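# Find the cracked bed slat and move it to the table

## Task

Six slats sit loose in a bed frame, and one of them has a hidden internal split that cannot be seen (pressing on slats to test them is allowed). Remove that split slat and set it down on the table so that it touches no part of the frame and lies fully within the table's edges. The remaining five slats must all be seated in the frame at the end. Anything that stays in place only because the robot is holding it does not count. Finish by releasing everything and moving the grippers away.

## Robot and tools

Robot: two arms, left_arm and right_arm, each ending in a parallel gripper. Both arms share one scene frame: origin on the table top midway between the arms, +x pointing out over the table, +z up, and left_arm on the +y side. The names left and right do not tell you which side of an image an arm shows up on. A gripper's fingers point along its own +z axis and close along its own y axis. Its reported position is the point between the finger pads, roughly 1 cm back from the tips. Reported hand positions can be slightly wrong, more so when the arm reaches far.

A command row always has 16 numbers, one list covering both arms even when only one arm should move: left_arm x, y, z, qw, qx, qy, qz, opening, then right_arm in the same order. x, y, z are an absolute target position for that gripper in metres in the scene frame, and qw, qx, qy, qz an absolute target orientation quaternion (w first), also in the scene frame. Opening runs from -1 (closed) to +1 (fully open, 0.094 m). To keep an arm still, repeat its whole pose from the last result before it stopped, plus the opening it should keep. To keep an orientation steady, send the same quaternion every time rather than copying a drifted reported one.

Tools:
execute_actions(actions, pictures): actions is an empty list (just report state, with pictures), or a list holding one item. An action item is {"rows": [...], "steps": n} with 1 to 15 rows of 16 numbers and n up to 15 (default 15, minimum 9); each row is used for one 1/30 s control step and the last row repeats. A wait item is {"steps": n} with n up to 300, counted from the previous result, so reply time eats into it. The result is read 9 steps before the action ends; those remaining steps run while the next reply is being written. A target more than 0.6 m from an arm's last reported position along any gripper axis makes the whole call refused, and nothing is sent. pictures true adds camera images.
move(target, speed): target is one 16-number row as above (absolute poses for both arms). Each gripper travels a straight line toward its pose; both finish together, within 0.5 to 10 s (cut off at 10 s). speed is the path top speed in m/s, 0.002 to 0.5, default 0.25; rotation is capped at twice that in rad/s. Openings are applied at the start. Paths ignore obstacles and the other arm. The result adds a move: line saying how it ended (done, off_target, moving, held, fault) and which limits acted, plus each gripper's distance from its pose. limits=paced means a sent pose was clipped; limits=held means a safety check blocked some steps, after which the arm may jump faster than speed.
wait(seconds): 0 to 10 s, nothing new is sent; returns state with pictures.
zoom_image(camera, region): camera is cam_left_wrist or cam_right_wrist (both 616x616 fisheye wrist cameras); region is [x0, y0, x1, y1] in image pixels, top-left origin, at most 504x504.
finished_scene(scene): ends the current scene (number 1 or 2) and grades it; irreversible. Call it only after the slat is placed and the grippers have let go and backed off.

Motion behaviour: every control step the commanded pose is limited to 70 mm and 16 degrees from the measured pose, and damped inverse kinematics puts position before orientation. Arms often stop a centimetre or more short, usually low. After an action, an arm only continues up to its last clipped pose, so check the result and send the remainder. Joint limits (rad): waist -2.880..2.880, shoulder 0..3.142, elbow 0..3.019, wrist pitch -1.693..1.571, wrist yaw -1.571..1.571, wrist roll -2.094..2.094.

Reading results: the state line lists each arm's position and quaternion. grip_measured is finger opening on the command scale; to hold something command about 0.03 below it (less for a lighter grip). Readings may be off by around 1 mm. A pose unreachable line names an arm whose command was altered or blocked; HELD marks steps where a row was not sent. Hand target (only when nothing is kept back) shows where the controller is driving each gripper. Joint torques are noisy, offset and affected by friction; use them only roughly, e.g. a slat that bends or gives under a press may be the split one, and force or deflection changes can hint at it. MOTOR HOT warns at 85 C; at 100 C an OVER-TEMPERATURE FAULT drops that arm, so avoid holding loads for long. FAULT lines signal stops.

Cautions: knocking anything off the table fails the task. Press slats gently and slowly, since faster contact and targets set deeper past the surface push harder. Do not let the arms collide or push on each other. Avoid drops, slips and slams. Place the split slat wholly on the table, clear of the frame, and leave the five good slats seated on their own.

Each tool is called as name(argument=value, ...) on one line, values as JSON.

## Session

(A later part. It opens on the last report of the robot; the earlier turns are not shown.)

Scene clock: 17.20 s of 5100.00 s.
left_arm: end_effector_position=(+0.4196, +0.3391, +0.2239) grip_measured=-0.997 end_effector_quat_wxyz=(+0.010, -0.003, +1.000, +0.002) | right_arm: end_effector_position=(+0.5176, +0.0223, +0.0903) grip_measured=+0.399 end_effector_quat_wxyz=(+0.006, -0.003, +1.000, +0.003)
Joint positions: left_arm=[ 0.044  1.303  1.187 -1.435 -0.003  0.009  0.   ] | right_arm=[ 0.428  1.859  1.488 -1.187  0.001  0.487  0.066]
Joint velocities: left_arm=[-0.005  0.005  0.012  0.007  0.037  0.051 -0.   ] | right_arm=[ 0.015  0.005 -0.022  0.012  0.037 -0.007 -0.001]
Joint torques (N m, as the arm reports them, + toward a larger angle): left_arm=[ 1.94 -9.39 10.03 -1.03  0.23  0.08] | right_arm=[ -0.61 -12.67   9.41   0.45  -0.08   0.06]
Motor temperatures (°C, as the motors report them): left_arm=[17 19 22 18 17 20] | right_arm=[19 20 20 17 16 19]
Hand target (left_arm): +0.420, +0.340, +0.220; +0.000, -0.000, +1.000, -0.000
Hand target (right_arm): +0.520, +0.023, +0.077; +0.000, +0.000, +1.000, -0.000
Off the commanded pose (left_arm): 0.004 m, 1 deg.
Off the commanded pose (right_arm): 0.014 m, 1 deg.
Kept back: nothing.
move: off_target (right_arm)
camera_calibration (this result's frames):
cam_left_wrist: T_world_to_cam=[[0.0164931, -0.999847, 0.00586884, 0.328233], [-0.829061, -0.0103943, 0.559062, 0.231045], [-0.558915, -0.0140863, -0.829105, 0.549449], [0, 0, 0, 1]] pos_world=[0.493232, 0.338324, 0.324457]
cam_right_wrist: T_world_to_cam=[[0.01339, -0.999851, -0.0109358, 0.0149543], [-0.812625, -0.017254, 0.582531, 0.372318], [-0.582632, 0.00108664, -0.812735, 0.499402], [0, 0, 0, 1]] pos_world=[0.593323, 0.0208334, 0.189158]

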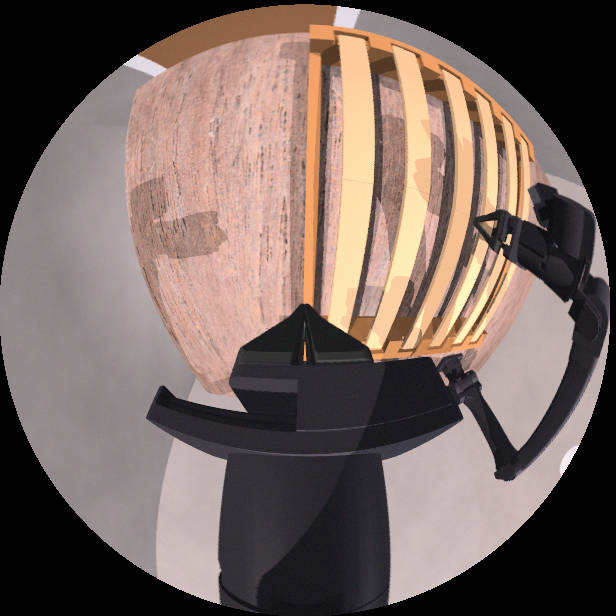

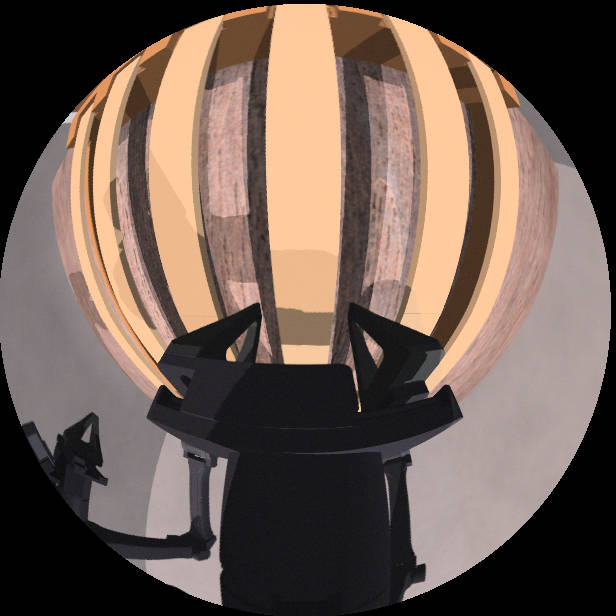

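move(target=[0.42,0.34,0.22,0,0,1,0,-1,0.52,0.023,0.07,0,0,1,0,0.0], speed=0.07)

move(target=[0.42,0.34,0.22,0,0,1,0,-1,0.52,0.023,0.075,0,0,1,0,-0.245], speed=0.07)

Scene clock: 18.23 s of 5100.00 s.
left_arm: end_effector_position=(+0.4196, +0.3391, +0.2239) grip_measured=-0.997 end_effector_quat_wxyz=(+0.010, -0.003, +1.000, +0.002) | right_arm: end_effector_position=(+0.5182, +0.0226, +0.0849) grip_measured=+0.002 end_effector_quat_wxyz=(+0.007, -0.003, +1.000, +0.004)
Joint positions: left_arm=[ 0.044  1.303  1.187 -1.435 -0.003  0.009  0.   ] | right_arm=[ 0.428  1.864  1.481 -1.172  0.001  0.487  0.047]
Joint velocities: left_arm=[ 0.015 -0.015 -0.002 -0.002  0.037  0.051  0.   ] | right_arm=[ 0.005  0.005  0.002 -0.007 -0.037 -0.007  0.001]
Joint torques (N m, as the arm reports them, + toward a larger angle): left_arm=[ 1.96 -9.32 10.03 -1.04  0.22  0.08] | right_arm=[ -0.64 -12.79   9.23   0.54  -0.1    0.06]
Motor temperatures (°C, as the motors report them): left_arm=[17 18 22 18 17 20] | right_arm=[19 20 20 17 16 19]
Hand target (left_arm): +0.420, +0.340, +0.220; +0.000, -0.000, +1.000, -0.000
Hand target (right_arm): +0.520, +0.023, +0.070; -0.000, -0.000, +1.000, -0.000
Off the commanded pose (left_arm): 0.004 m, 1 deg.
Off the commanded pose (right_arm): 0.015 m, 1 deg.
Kept back: nothing.
move: off_target (right_arm)
camera_calibration (this result's frames):
cam_left_wrist: T_world_to_cam=[[0.0164931, -0.999847, 0.00586884, 0.328233], [-0.829061, -0.0103943, 0.559062, 0.231045], [-0.558915, -0.0140863, -0.829105, 0.549449], [0, 0, 0, 1]] pos_world=[0.493232, 0.338324, 0.324457]
cam_right_wrist: T_world_to_cam=[[0.0134212, -0.999834, -0.0123452, 0.0153155], [-0.814188, -0.0180946, 0.580319, 0.376931], [-0.580446, 0.00226268, -0.814296, 0.494401], [0, 0, 0, 1]] pos_world=[0.59366, 0.0210147, 0.184037]

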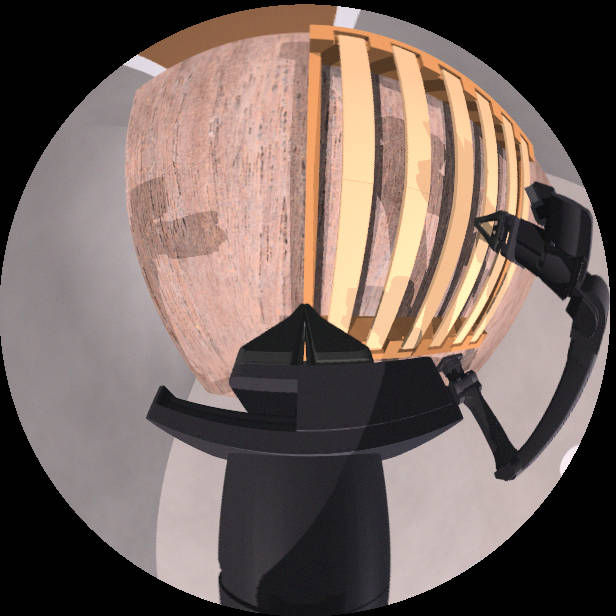

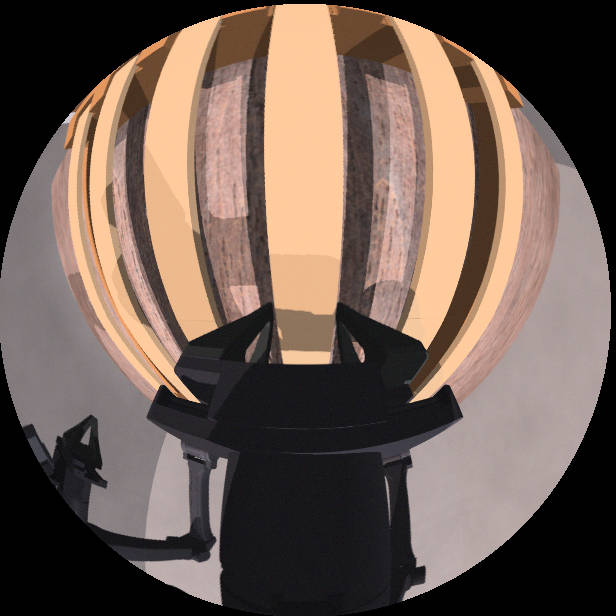

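Scene clock: 18.93 s of 5100.00 s.
left_arm: end_effector_position=(+0.4196, +0.3391, +0.2239) grip_measured=-0.997 end_effector_quat_wxyz=(+0.010, -0.003, +1.000, +0.002) | right_arm: end_effector_position=(+0.5182, +0.0226, +0.0849) grip_measured=-0.210 end_effector_quat_wxyz=(+0.007, -0.004, +1.000, +0.004)
Joint positions: left_arm=[ 0.044  1.303  1.187 -1.435 -0.003  0.009  0.   ] | right_arm=[ 0.428  1.864  1.481 -1.172  0.001  0.486  0.037]
Joint velocities: left_arm=[-0.005 -0.005 -0.007 -0.027 -0.066 -0.007  0.001] | right_arm=[ 0.005 -0.005  0.012 -0.012  0.066  0.037 -0.   ]
Joint torques (N m, as the arm reports them, + toward a larger angle): left_arm=[ 2.   -9.45  9.99 -1.03  0.22  0.08] | right_arm=[ -0.73 -12.98   9.91   0.18  -0.11   0.06]
Motor temperatures (°C, as the motors report them): left_arm=[17 18 22 18 17 20] | right_arm=[19 20 20 17 16 19]
Hand target (left_arm): +0.420, +0.340, +0.220; +0.000, -0.000, +1.000, -0.000
Hand target (right_arm): +0.520, +0.023, +0.075; -0.000, -0.000, +1.000, +0.000
Off the commanded pose (left_arm): 0.004 m, 1 deg.
Off the commanded pose (right_arm): 0.010 m, 1 deg.
Kept back: nothing.
move: done
camera_calibration (this result's frames):
cam_left_wrist: T_world_to_cam=[[0.0164931, -0.999847, 0.00586884, 0.328233], [-0.829061, -0.0103943, 0.559062, 0.231045], [-0.558915, -0.0140863, -0.829105, 0.549449], [0, 0, 0, 1]] pos_world=[0.493232, 0.338324, 0.324457]
cam_right_wrist: T_world_to_cam=[[0.0145654, -0.999818, -0.0123283, 0.0147208], [-0.814172, -0.0190165, 0.580313, 0.376944], [-0.580441, 0.00158487, -0.814301, 0.494414], [0, 0, 0, 1]] pos_world=[0.593661, 0.0211027, 0.184038]

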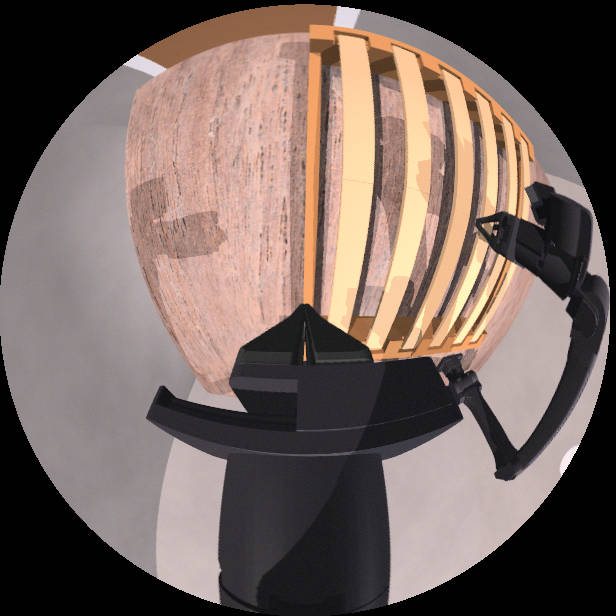

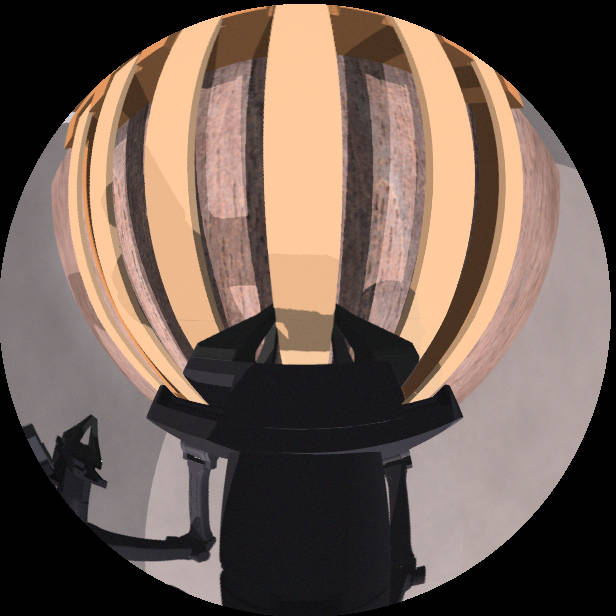

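move(target=[0.42,0.34,0.22,0,0,1,0,-1,0.53,0.028,0.175,0.01,0,1,0,-0.245], speed=0.1)

Scene clock: 20.50 s of 5100.00 s.
left_arm: end_effector_position=(+0.4196, +0.3391, +0.2239) grip_measured=-0.997 end_effector_quat_wxyz=(+0.010, -0.003, +1.000, +0.002) | right_arm: end_effector_position=(+0.5180, +0.0213, +0.1417) grip_measured=-0.210 end_effector_quat_wxyz=(-0.020, -0.003, +1.000, -0.015)
Joint positions: left_arm=[ 0.044  1.303  1.187 -1.435 -0.003  0.009  0.   ] | right_arm=[ 0.428  1.857  1.627 -1.39   0.007  0.487  0.037]
Joint velocities: left_arm=[ 0.015 -0.015 -0.002  0.017 -0.081  0.007 -0.001] | right_arm=[-0.005 -0.015 -0.012 -0.002 -0.022  0.022 -0.001]
Joint torques (N m, as the arm reports them, + toward a larger angle): left_arm=[ 2.   -9.42 10.02 -1.03  0.22  0.08] | right_arm=[ -0.48 -16.86  14.2   -0.29   0.02   0.09]
Motor temperatures (°C, as the motors report them): left_arm=[17 18 22 18 17 20] | right_arm=[19 20 20 17 16 19]
Hand target (left_arm): +0.420, +0.340, +0.220; +0.000, -0.000, +1.000, -0.000
Hand target (right_arm): +0.529, +0.027, +0.175; +0.010, +0.000, +1.000, +0.000
Off the commanded pose (left_arm): 0.004 m, 1 deg.
Off the commanded pose (right_arm): 0.036 m, 4 deg.
Kept back: nothing.
move: off_target (right_arm)
camera_calibration (this result's frames):
cam_left_wrist: T_world_to_cam=[[0.0164931, -0.999847, 0.00586884, 0.328233], [-0.829061, -0.0103943, 0.559062, 0.231045], [-0.558915, -0.0140863, -0.829105, 0.549449], [0, 0, 0, 1]] pos_world=[0.493232, 0.338324, 0.324457]
cam_right_wrist: T_world_to_cam=[[0.0138471, -0.999619, 0.0238805, 0.009311], [-0.781013, 0.00410025, 0.624501, 0.319947], [-0.624361, -0.0272985, -0.780659, 0.559112], [0, 0, 0, 1]] pos_world=[0.598842, 0.0232585, 0.236446]

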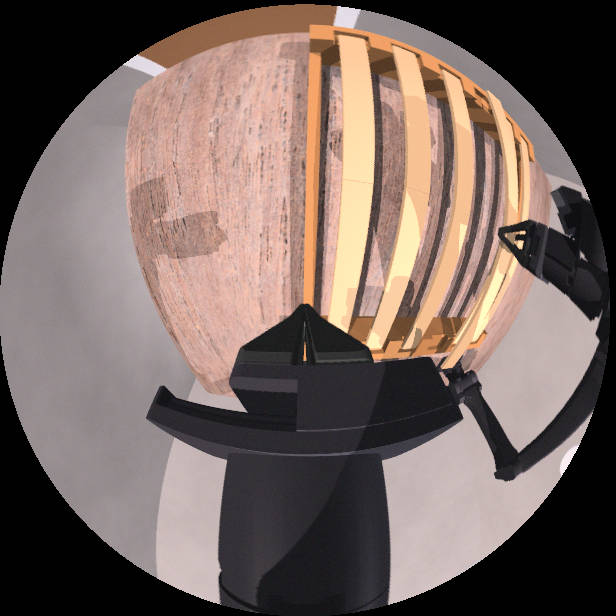

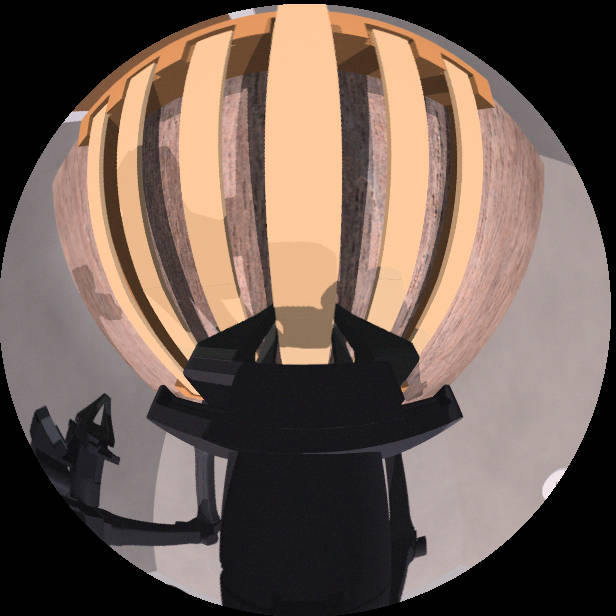

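move(target=[0.42,0.34,0.22,0,0,1,0,-1,0.49,-0.36,0.18,0.01,0,1,0,-0.245], speed=0.22)

move(target=[0.42,0.34,0.22,0,0,1,0,-1,0.47,-0.36,0.03,0.007,0,1,0,-0.245], speed=0.12)

Scene clock: 23.13 s of 5100.00 s.
left_arm: end_effector_position=(+0.4196, +0.3391, +0.2239) grip_measured=-0.997 end_effector_quat_wxyz=(+0.010, -0.003, +1.000, +0.002) | right_arm: end_effector_position=(+0.4793, -0.3561, +0.1569) grip_measured=-0.210 end_effector_quat_wxyz=(-0.018, +0.008, +1.000, +0.010)
Joint positions: left_arm=[ 0.044  1.303  1.187 -1.435 -0.003  0.009  0.   ] | right_arm=[-0.322  1.615  1.341 -1.336 -0.011 -0.241  0.037]
Joint velocities: left_arm=[-0.015  0.005  0.007 -0.002 -0.022  0.037  0.001] | right_arm=[-0.005 -0.005  0.017 -0.007 -0.007 -0.081 -0.001]
Joint torques (N m, as the arm reports them, + toward a larger angle): left_arm=[ 1.91 -9.35 10.01 -1.04  0.22  0.07] | right_arm=[  0.34 -12.86  13.08  -0.17  -0.23  -0.08]
Motor temperatures (°C, as the motors report them): left_arm=[17 18 22 18 17 20] | right_arm=[19 20 21 17 16 19]
Hand target (left_arm): +0.420, +0.340, +0.220; +0.000, -0.000, +1.000, -0.000
Hand target (right_arm): +0.490, -0.356, +0.179; +0.006, +0.000, +1.000, +0.005
Off the commanded pose (left_arm): 0.004 m, 1 deg.
Off the commanded pose (right_arm): 0.026 m, 4 deg.
Kept back: nothing.
move: off_target (right_arm)
camera_calibration (this result's frames):
cam_left_wrist: T_world_to_cam=[[0.0164931, -0.999847, 0.00586884, 0.328233], [-0.829061, -0.0103943, 0.559062, 0.231045], [-0.558915, -0.0140863, -0.829105, 0.549449], [0, 0, 0, 1]] pos_world=[0.493232, 0.338324, 0.324457]
cam_right_wrist: T_world_to_cam=[[-0.00957397, -0.999638, -0.0251293, -0.348811], [-0.784251, -0.00808452, 0.620391, 0.279604], [-0.62037, 0.0256473, -0.78389, 0.553979], [0, 0, 0, 1]] pos_world=[0.559612, -0.360633, 0.252029]

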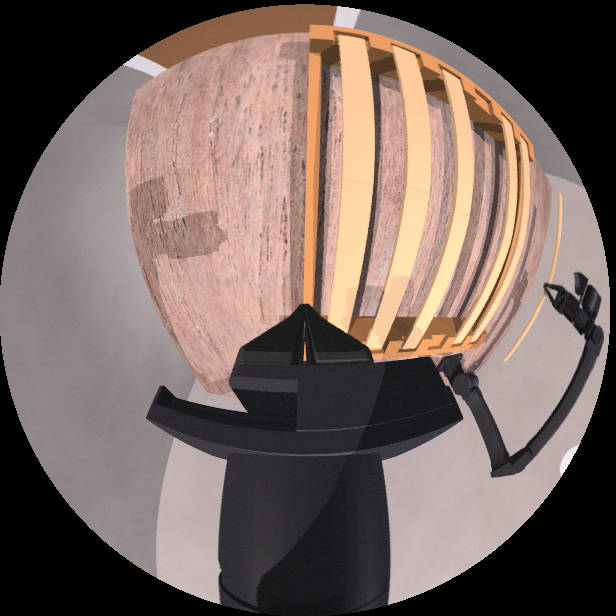

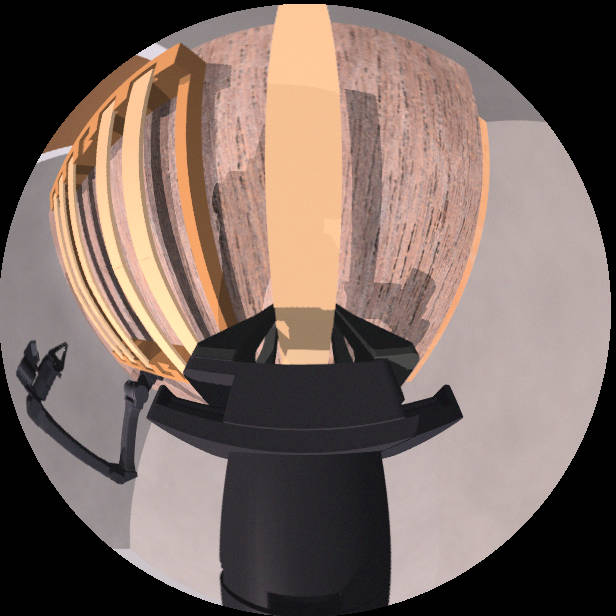

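Scene clock: 24.60 s of 5100.00 s.
left_arm: end_effector_position=(+0.4196, +0.3391, +0.2239) grip_measured=-0.997 end_effector_quat_wxyz=(+0.010, -0.003, +1.000, +0.002) | right_arm: end_effector_position=(+0.4654, -0.3535, +0.0317) grip_measured=-0.210 end_effector_quat_wxyz=(+0.002, -0.001, +1.000, +0.002)
Joint positions: left_arm=[ 0.044  1.303  1.187 -1.435 -0.003  0.009  0.   ] | right_arm=[-0.322  1.698  1.085 -0.954 -0.005 -0.258  0.037]
Joint velocities: left_arm=[-0.005 -0.015 -0.002  0.022  0.022 -0.066 -0.   ] | right_arm=[ 0.005 -0.024  0.002  0.002  0.007  0.007  0.   ]
Joint torques (N m, as the arm reports them, + toward a larger angle): left_arm=[ 1.95 -9.44 10.   -1.05  0.22  0.08] | right_arm=[ -1.57 -10.42   8.89   0.54  -0.06  -0.1 ]
Motor temperatures (°C, as the motors report them): left_arm=[17 18 22 18 17 20] | right_arm=[19 20 21 17 16 19]
Hand target (left_arm): +0.420, +0.340, +0.220; +0.000, -0.000, +1.000, -0.000
Hand target (right_arm): +0.470, -0.360, +0.030; +0.007, +0.000, +1.000, -0.000
Off the commanded pose (left_arm): 0.004 m, 1 deg.
Off the commanded pose (right_arm): 0.008 m, 1 deg.
Kept back: nothing.
move: done
camera_calibration (this result's frames):
cam_left_wrist: T_world_to_cam=[[0.0164931, -0.999847, 0.00586884, 0.328233], [-0.829061, -0.0103943, 0.559062, 0.231045], [-0.558915, -0.0140863, -0.829105, 0.549449], [0, 0, 0, 1]] pos_world=[0.493232, 0.338324, 0.324457]
cam_right_wrist: T_world_to_cam=[[0.00837792, -0.999924, -0.00904631, -0.358436], [-0.80831, -0.0120978, 0.588633, 0.357226], [-0.588697, 0.00238071, -0.80835, 0.42494], [0, 0, 0, 1]] pos_world=[0.541913, -0.355098, 0.129983]

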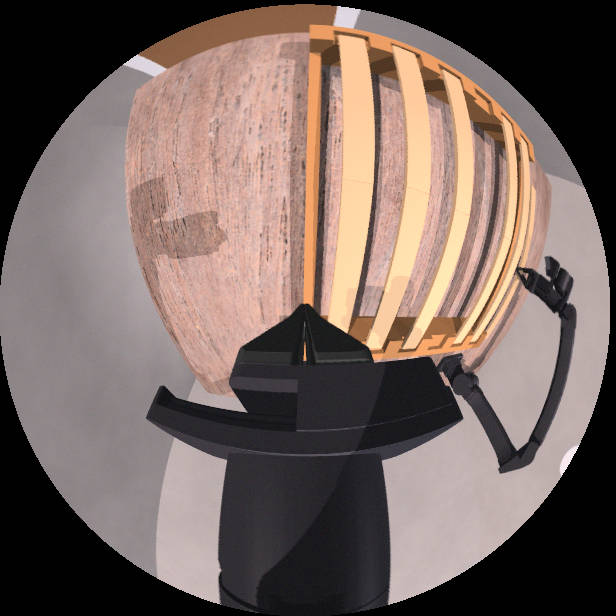

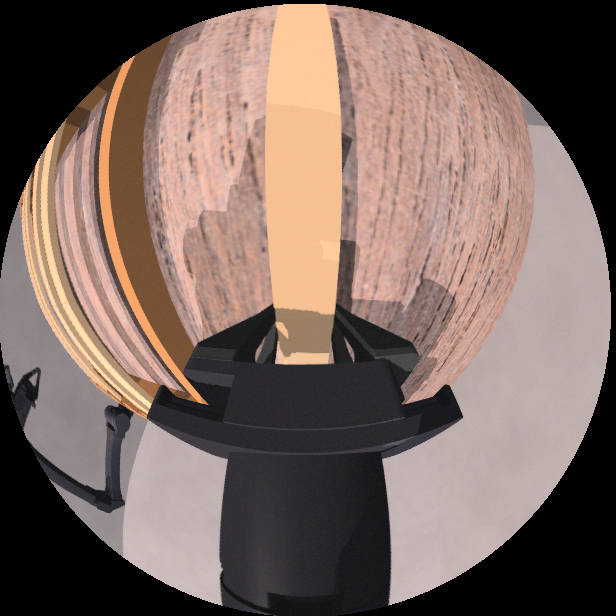

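move(target=[0.42,0.34,0.22,0,0,1,0,-1,0.47,-0.36,0.004,0.007,0,1,0,-0.245], speed=0.04)

Scene clock: 25.80 s of 5100.00 s.
left_arm: end_effector_position=(+0.4196, +0.3391, +0.2239) grip_measured=-0.997 end_effector_quat_wxyz=(+0.010, -0.003, +1.000, +0.002) | right_arm: end_effector_position=(+0.4679, -0.3541, +0.0124) grip_measured=-0.210 end_effector_quat_wxyz=(+0.007, -0.001, +1.000, +0.001)
Joint positions: left_arm=[ 0.044  1.303  1.187 -1.435 -0.003  0.009  0.   ] | right_arm=[-0.322  1.73   1.066 -0.893 -0.005 -0.258  0.037]
Joint velocities: left_arm=[-0.015  0.015  0.002 -0.007 -0.037 -0.007 -0.001] | right_arm=[-0.015 -0.015  0.002 -0.002 -0.007 -0.022  0.   ]
Joint torques (N m, as the arm reports them, + toward a larger angle): left_arm=[ 2.05 -9.48 10.   -1.04  0.22  0.08] | right_arm=[ -1.48 -10.     8.13   0.79  -0.1   -0.11]
Motor temperatures (°C, as the motors report them): left_arm=[17 18 22 18 17 20] | right_arm=[19 20 21 17 16 19]
Hand target (left_arm): +0.420, +0.340, +0.220; +0.000, -0.000, +1.000, -0.000
Hand target (right_arm): +0.470, -0.360, +0.004; +0.007, +0.000, +1.000, -0.000
Off the commanded pose (left_arm): 0.004 m, 1 deg.
Off the commanded pose (right_arm): 0.011 m, 0 deg.
Kept back: nothing.
move: off_target (right_arm)
camera_calibration (this result's frames):
cam_left_wrist: T_world_to_cam=[[0.0164931, -0.999847, 0.00586884, 0.328233], [-0.829061, -0.0103943, 0.559062, 0.231045], [-0.558915, -0.0140863, -0.829105, 0.549449], [0, 0, 0, 1]] pos_world=[0.493232, 0.338324, 0.324457]
cam_right_wrist: T_world_to_cam=[[0.00883835, -0.999941, -0.00624404, -0.359541], [-0.814345, -0.0108214, 0.58028, 0.373925], [-0.580314, -0.000043922, -0.814393, 0.406172], [0, 0, 0, 1]] pos_world=[0.543389, -0.355456, 0.111557]

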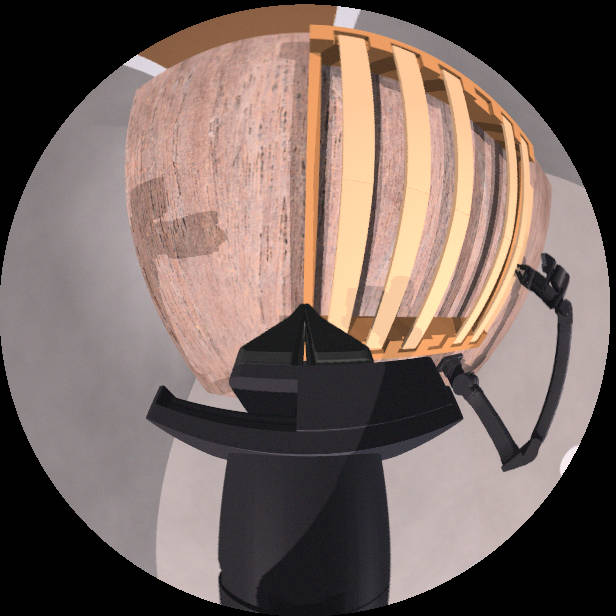

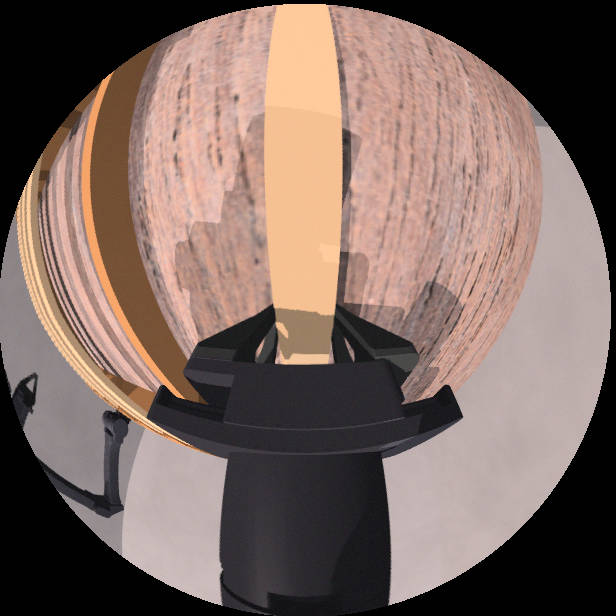

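move(target=[0.42,0.34,0.22,0,0,1,0,-1,0.47,-0.36,0.01,0.007,0,1,0,0.3], speed=0.1)

move(target=[0.42,0.34,0.22,0,0,1,0,-1,0.44,-0.36,0.22,0,0,1,0,0.3], speed=0.25)

Scene clock: 26.77 s of 5100.00 s.
left_arm: end_effector_position=(+0.4196, +0.3391, +0.2239) grip_measured=-0.997 end_effector_quat_wxyz=(+0.010, -0.003, +1.000, +0.002) | right_arm: end_effector_position=(+0.4679, -0.3541, +0.0124) grip_measured=+0.298 end_effector_quat_wxyz=(+0.007, -0.001, +1.000, +0.001)
Joint positions: left_arm=[ 0.044  1.303  1.187 -1.435 -0.003  0.009  0.   ] | right_arm=[-0.322  1.73   1.066 -0.893 -0.005 -0.259  0.061]
Joint velocities: left_arm=[ 0.005 -0.015  0.002 -0.017 -0.022 -0.066 -0.   ] | right_arm=[-0.015  0.005  0.007 -0.002  0.022  0.022 -0.001]
Joint torques (N m, as the arm reports them, + toward a larger angle): left_arm=[ 1.94 -9.36 10.05 -1.03  0.22  0.08] | right_arm=[ -1.48 -10.7    8.66   0.27  -0.1   -0.11]
Motor temperatures (°C, as the motors report them): left_arm=[17 18 22 18 17 20] | right_arm=[19 20 21 17 16 19]
Hand target (left_arm): +0.420, +0.340, +0.220; +0.000, -0.000, +1.000, -0.000
Hand target (right_arm): +0.470, -0.360, +0.010; +0.007, +0.000, +1.000, +0.000
Off the commanded pose (left_arm): 0.004 m, 1 deg.
Off the commanded pose (right_arm): 0.007 m, 0 deg.
Kept back: nothing.
move: done
camera_calibration (this result's frames):
cam_left_wrist: T_world_to_cam=[[0.0164931, -0.999847, 0.00586884, 0.328233], [-0.829061, -0.0103943, 0.559062, 0.231045], [-0.558915, -0.0140863, -0.829105, 0.549449], [0, 0, 0, 1]] pos_world=[0.493232, 0.338324, 0.324457]
cam_right_wrist: T_world_to_cam=[[0.00921976, -0.999938, -0.00623839, -0.359718], [-0.814341, -0.0111287, 0.58028, 0.373814], [-0.580314, -0.000269868, -0.814393, 0.406092], [0, 0, 0, 1]] pos_world=[0.543389, -0.355426, 0.111557]

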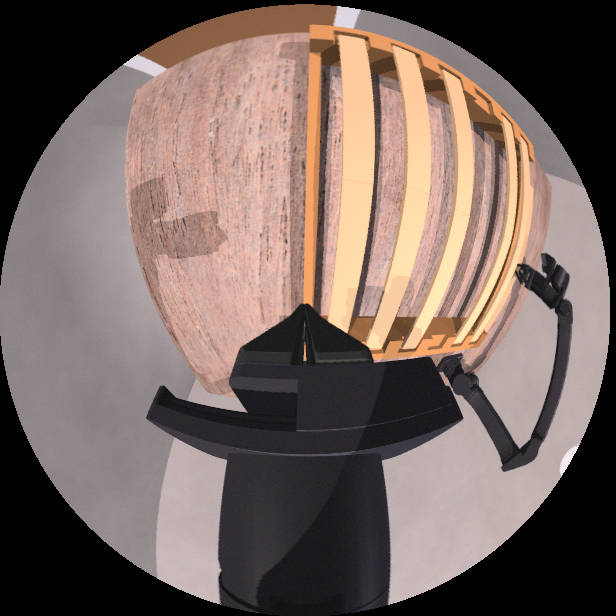

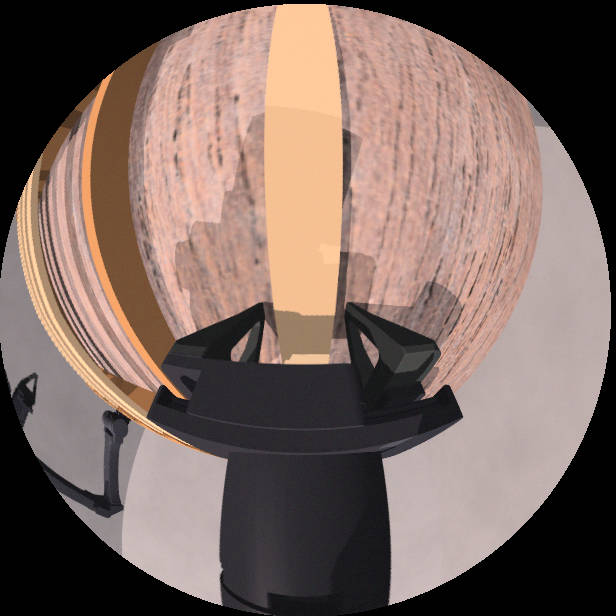

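Scene clock: 28.07 s of 5100.00 s.
left_arm: end_effector_position=(+0.4196, +0.3391, +0.2239) grip_measured=-0.997 end_effector_quat_wxyz=(+0.010, -0.003, +1.000, +0.002) | right_arm: end_effector_position=(+0.4336, -0.3517, +0.2041) grip_measured=+0.298 end_effector_quat_wxyz=(-0.015, -0.003, +1.000, +0.005)
Joint positions: left_arm=[ 0.044  1.303  1.187 -1.435 -0.003  0.009  0.   ] | right_arm=[-0.336  1.468  1.299 -1.433 -0.002 -0.276  0.061]
Joint velocities: left_arm=[-0.005 -0.005  0.007 -0.012  0.066  0.037  0.001] | right_arm=[-0.015  0.005 -0.002  0.007 -0.066  0.022 -0.   ]
Joint torques (N m, as the arm reports them, + toward a larger angle): left_arm=[ 2.09 -9.42 10.   -1.04  0.22  0.08] | right_arm=[-1.85 -9.87 13.07 -0.25 -0.07 -0.08]
Motor temperatures (°C, as the motors report them): left_arm=[17 18 22 18 17 20] | right_arm=[19 20 21 17 16 19]
Hand target (left_arm): +0.420, +0.340, +0.220; +0.000, -0.000, +1.000, -0.000
Hand target (right_arm): +0.440, -0.360, +0.219; +0.000, +0.000, +1.000, +0.000
Off the commanded pose (left_arm): 0.004 m, 1 deg.
Off the commanded pose (right_arm): 0.019 m, 2 deg.
Kept back: nothing.
move: off_target (right_arm)
camera_calibration (this result's frames):
cam_left_wrist: T_world_to_cam=[[0.0164931, -0.999847, 0.00586884, 0.328233], [-0.829061, -0.0103943, 0.559062, 0.231045], [-0.558915, -0.0140863, -0.829105, 0.549449], [0, 0, 0, 1]] pos_world=[0.493232, 0.338324, 0.324457]
cam_right_wrist: T_world_to_cam=[[0.0118021, -0.999801, -0.0160816, -0.354867], [-0.787723, -0.0192026, 0.61573, 0.213068], [-0.615917, 0.00540094, -0.787793, 0.554297], [0, 0, 0, 1]] pos_world=[0.513428, -0.353699, 0.299772]

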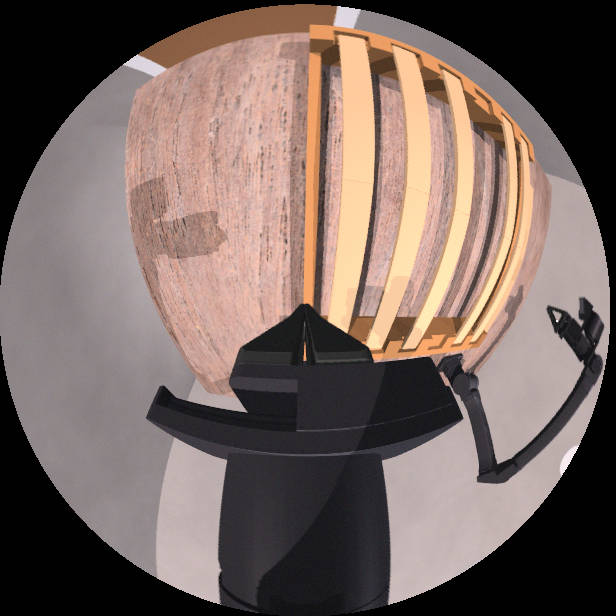

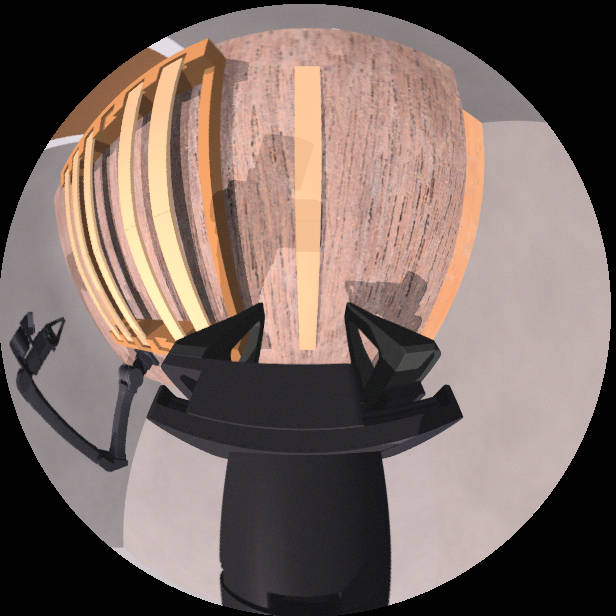

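finished_scene(scene=2)

The scene is finished: the task was done.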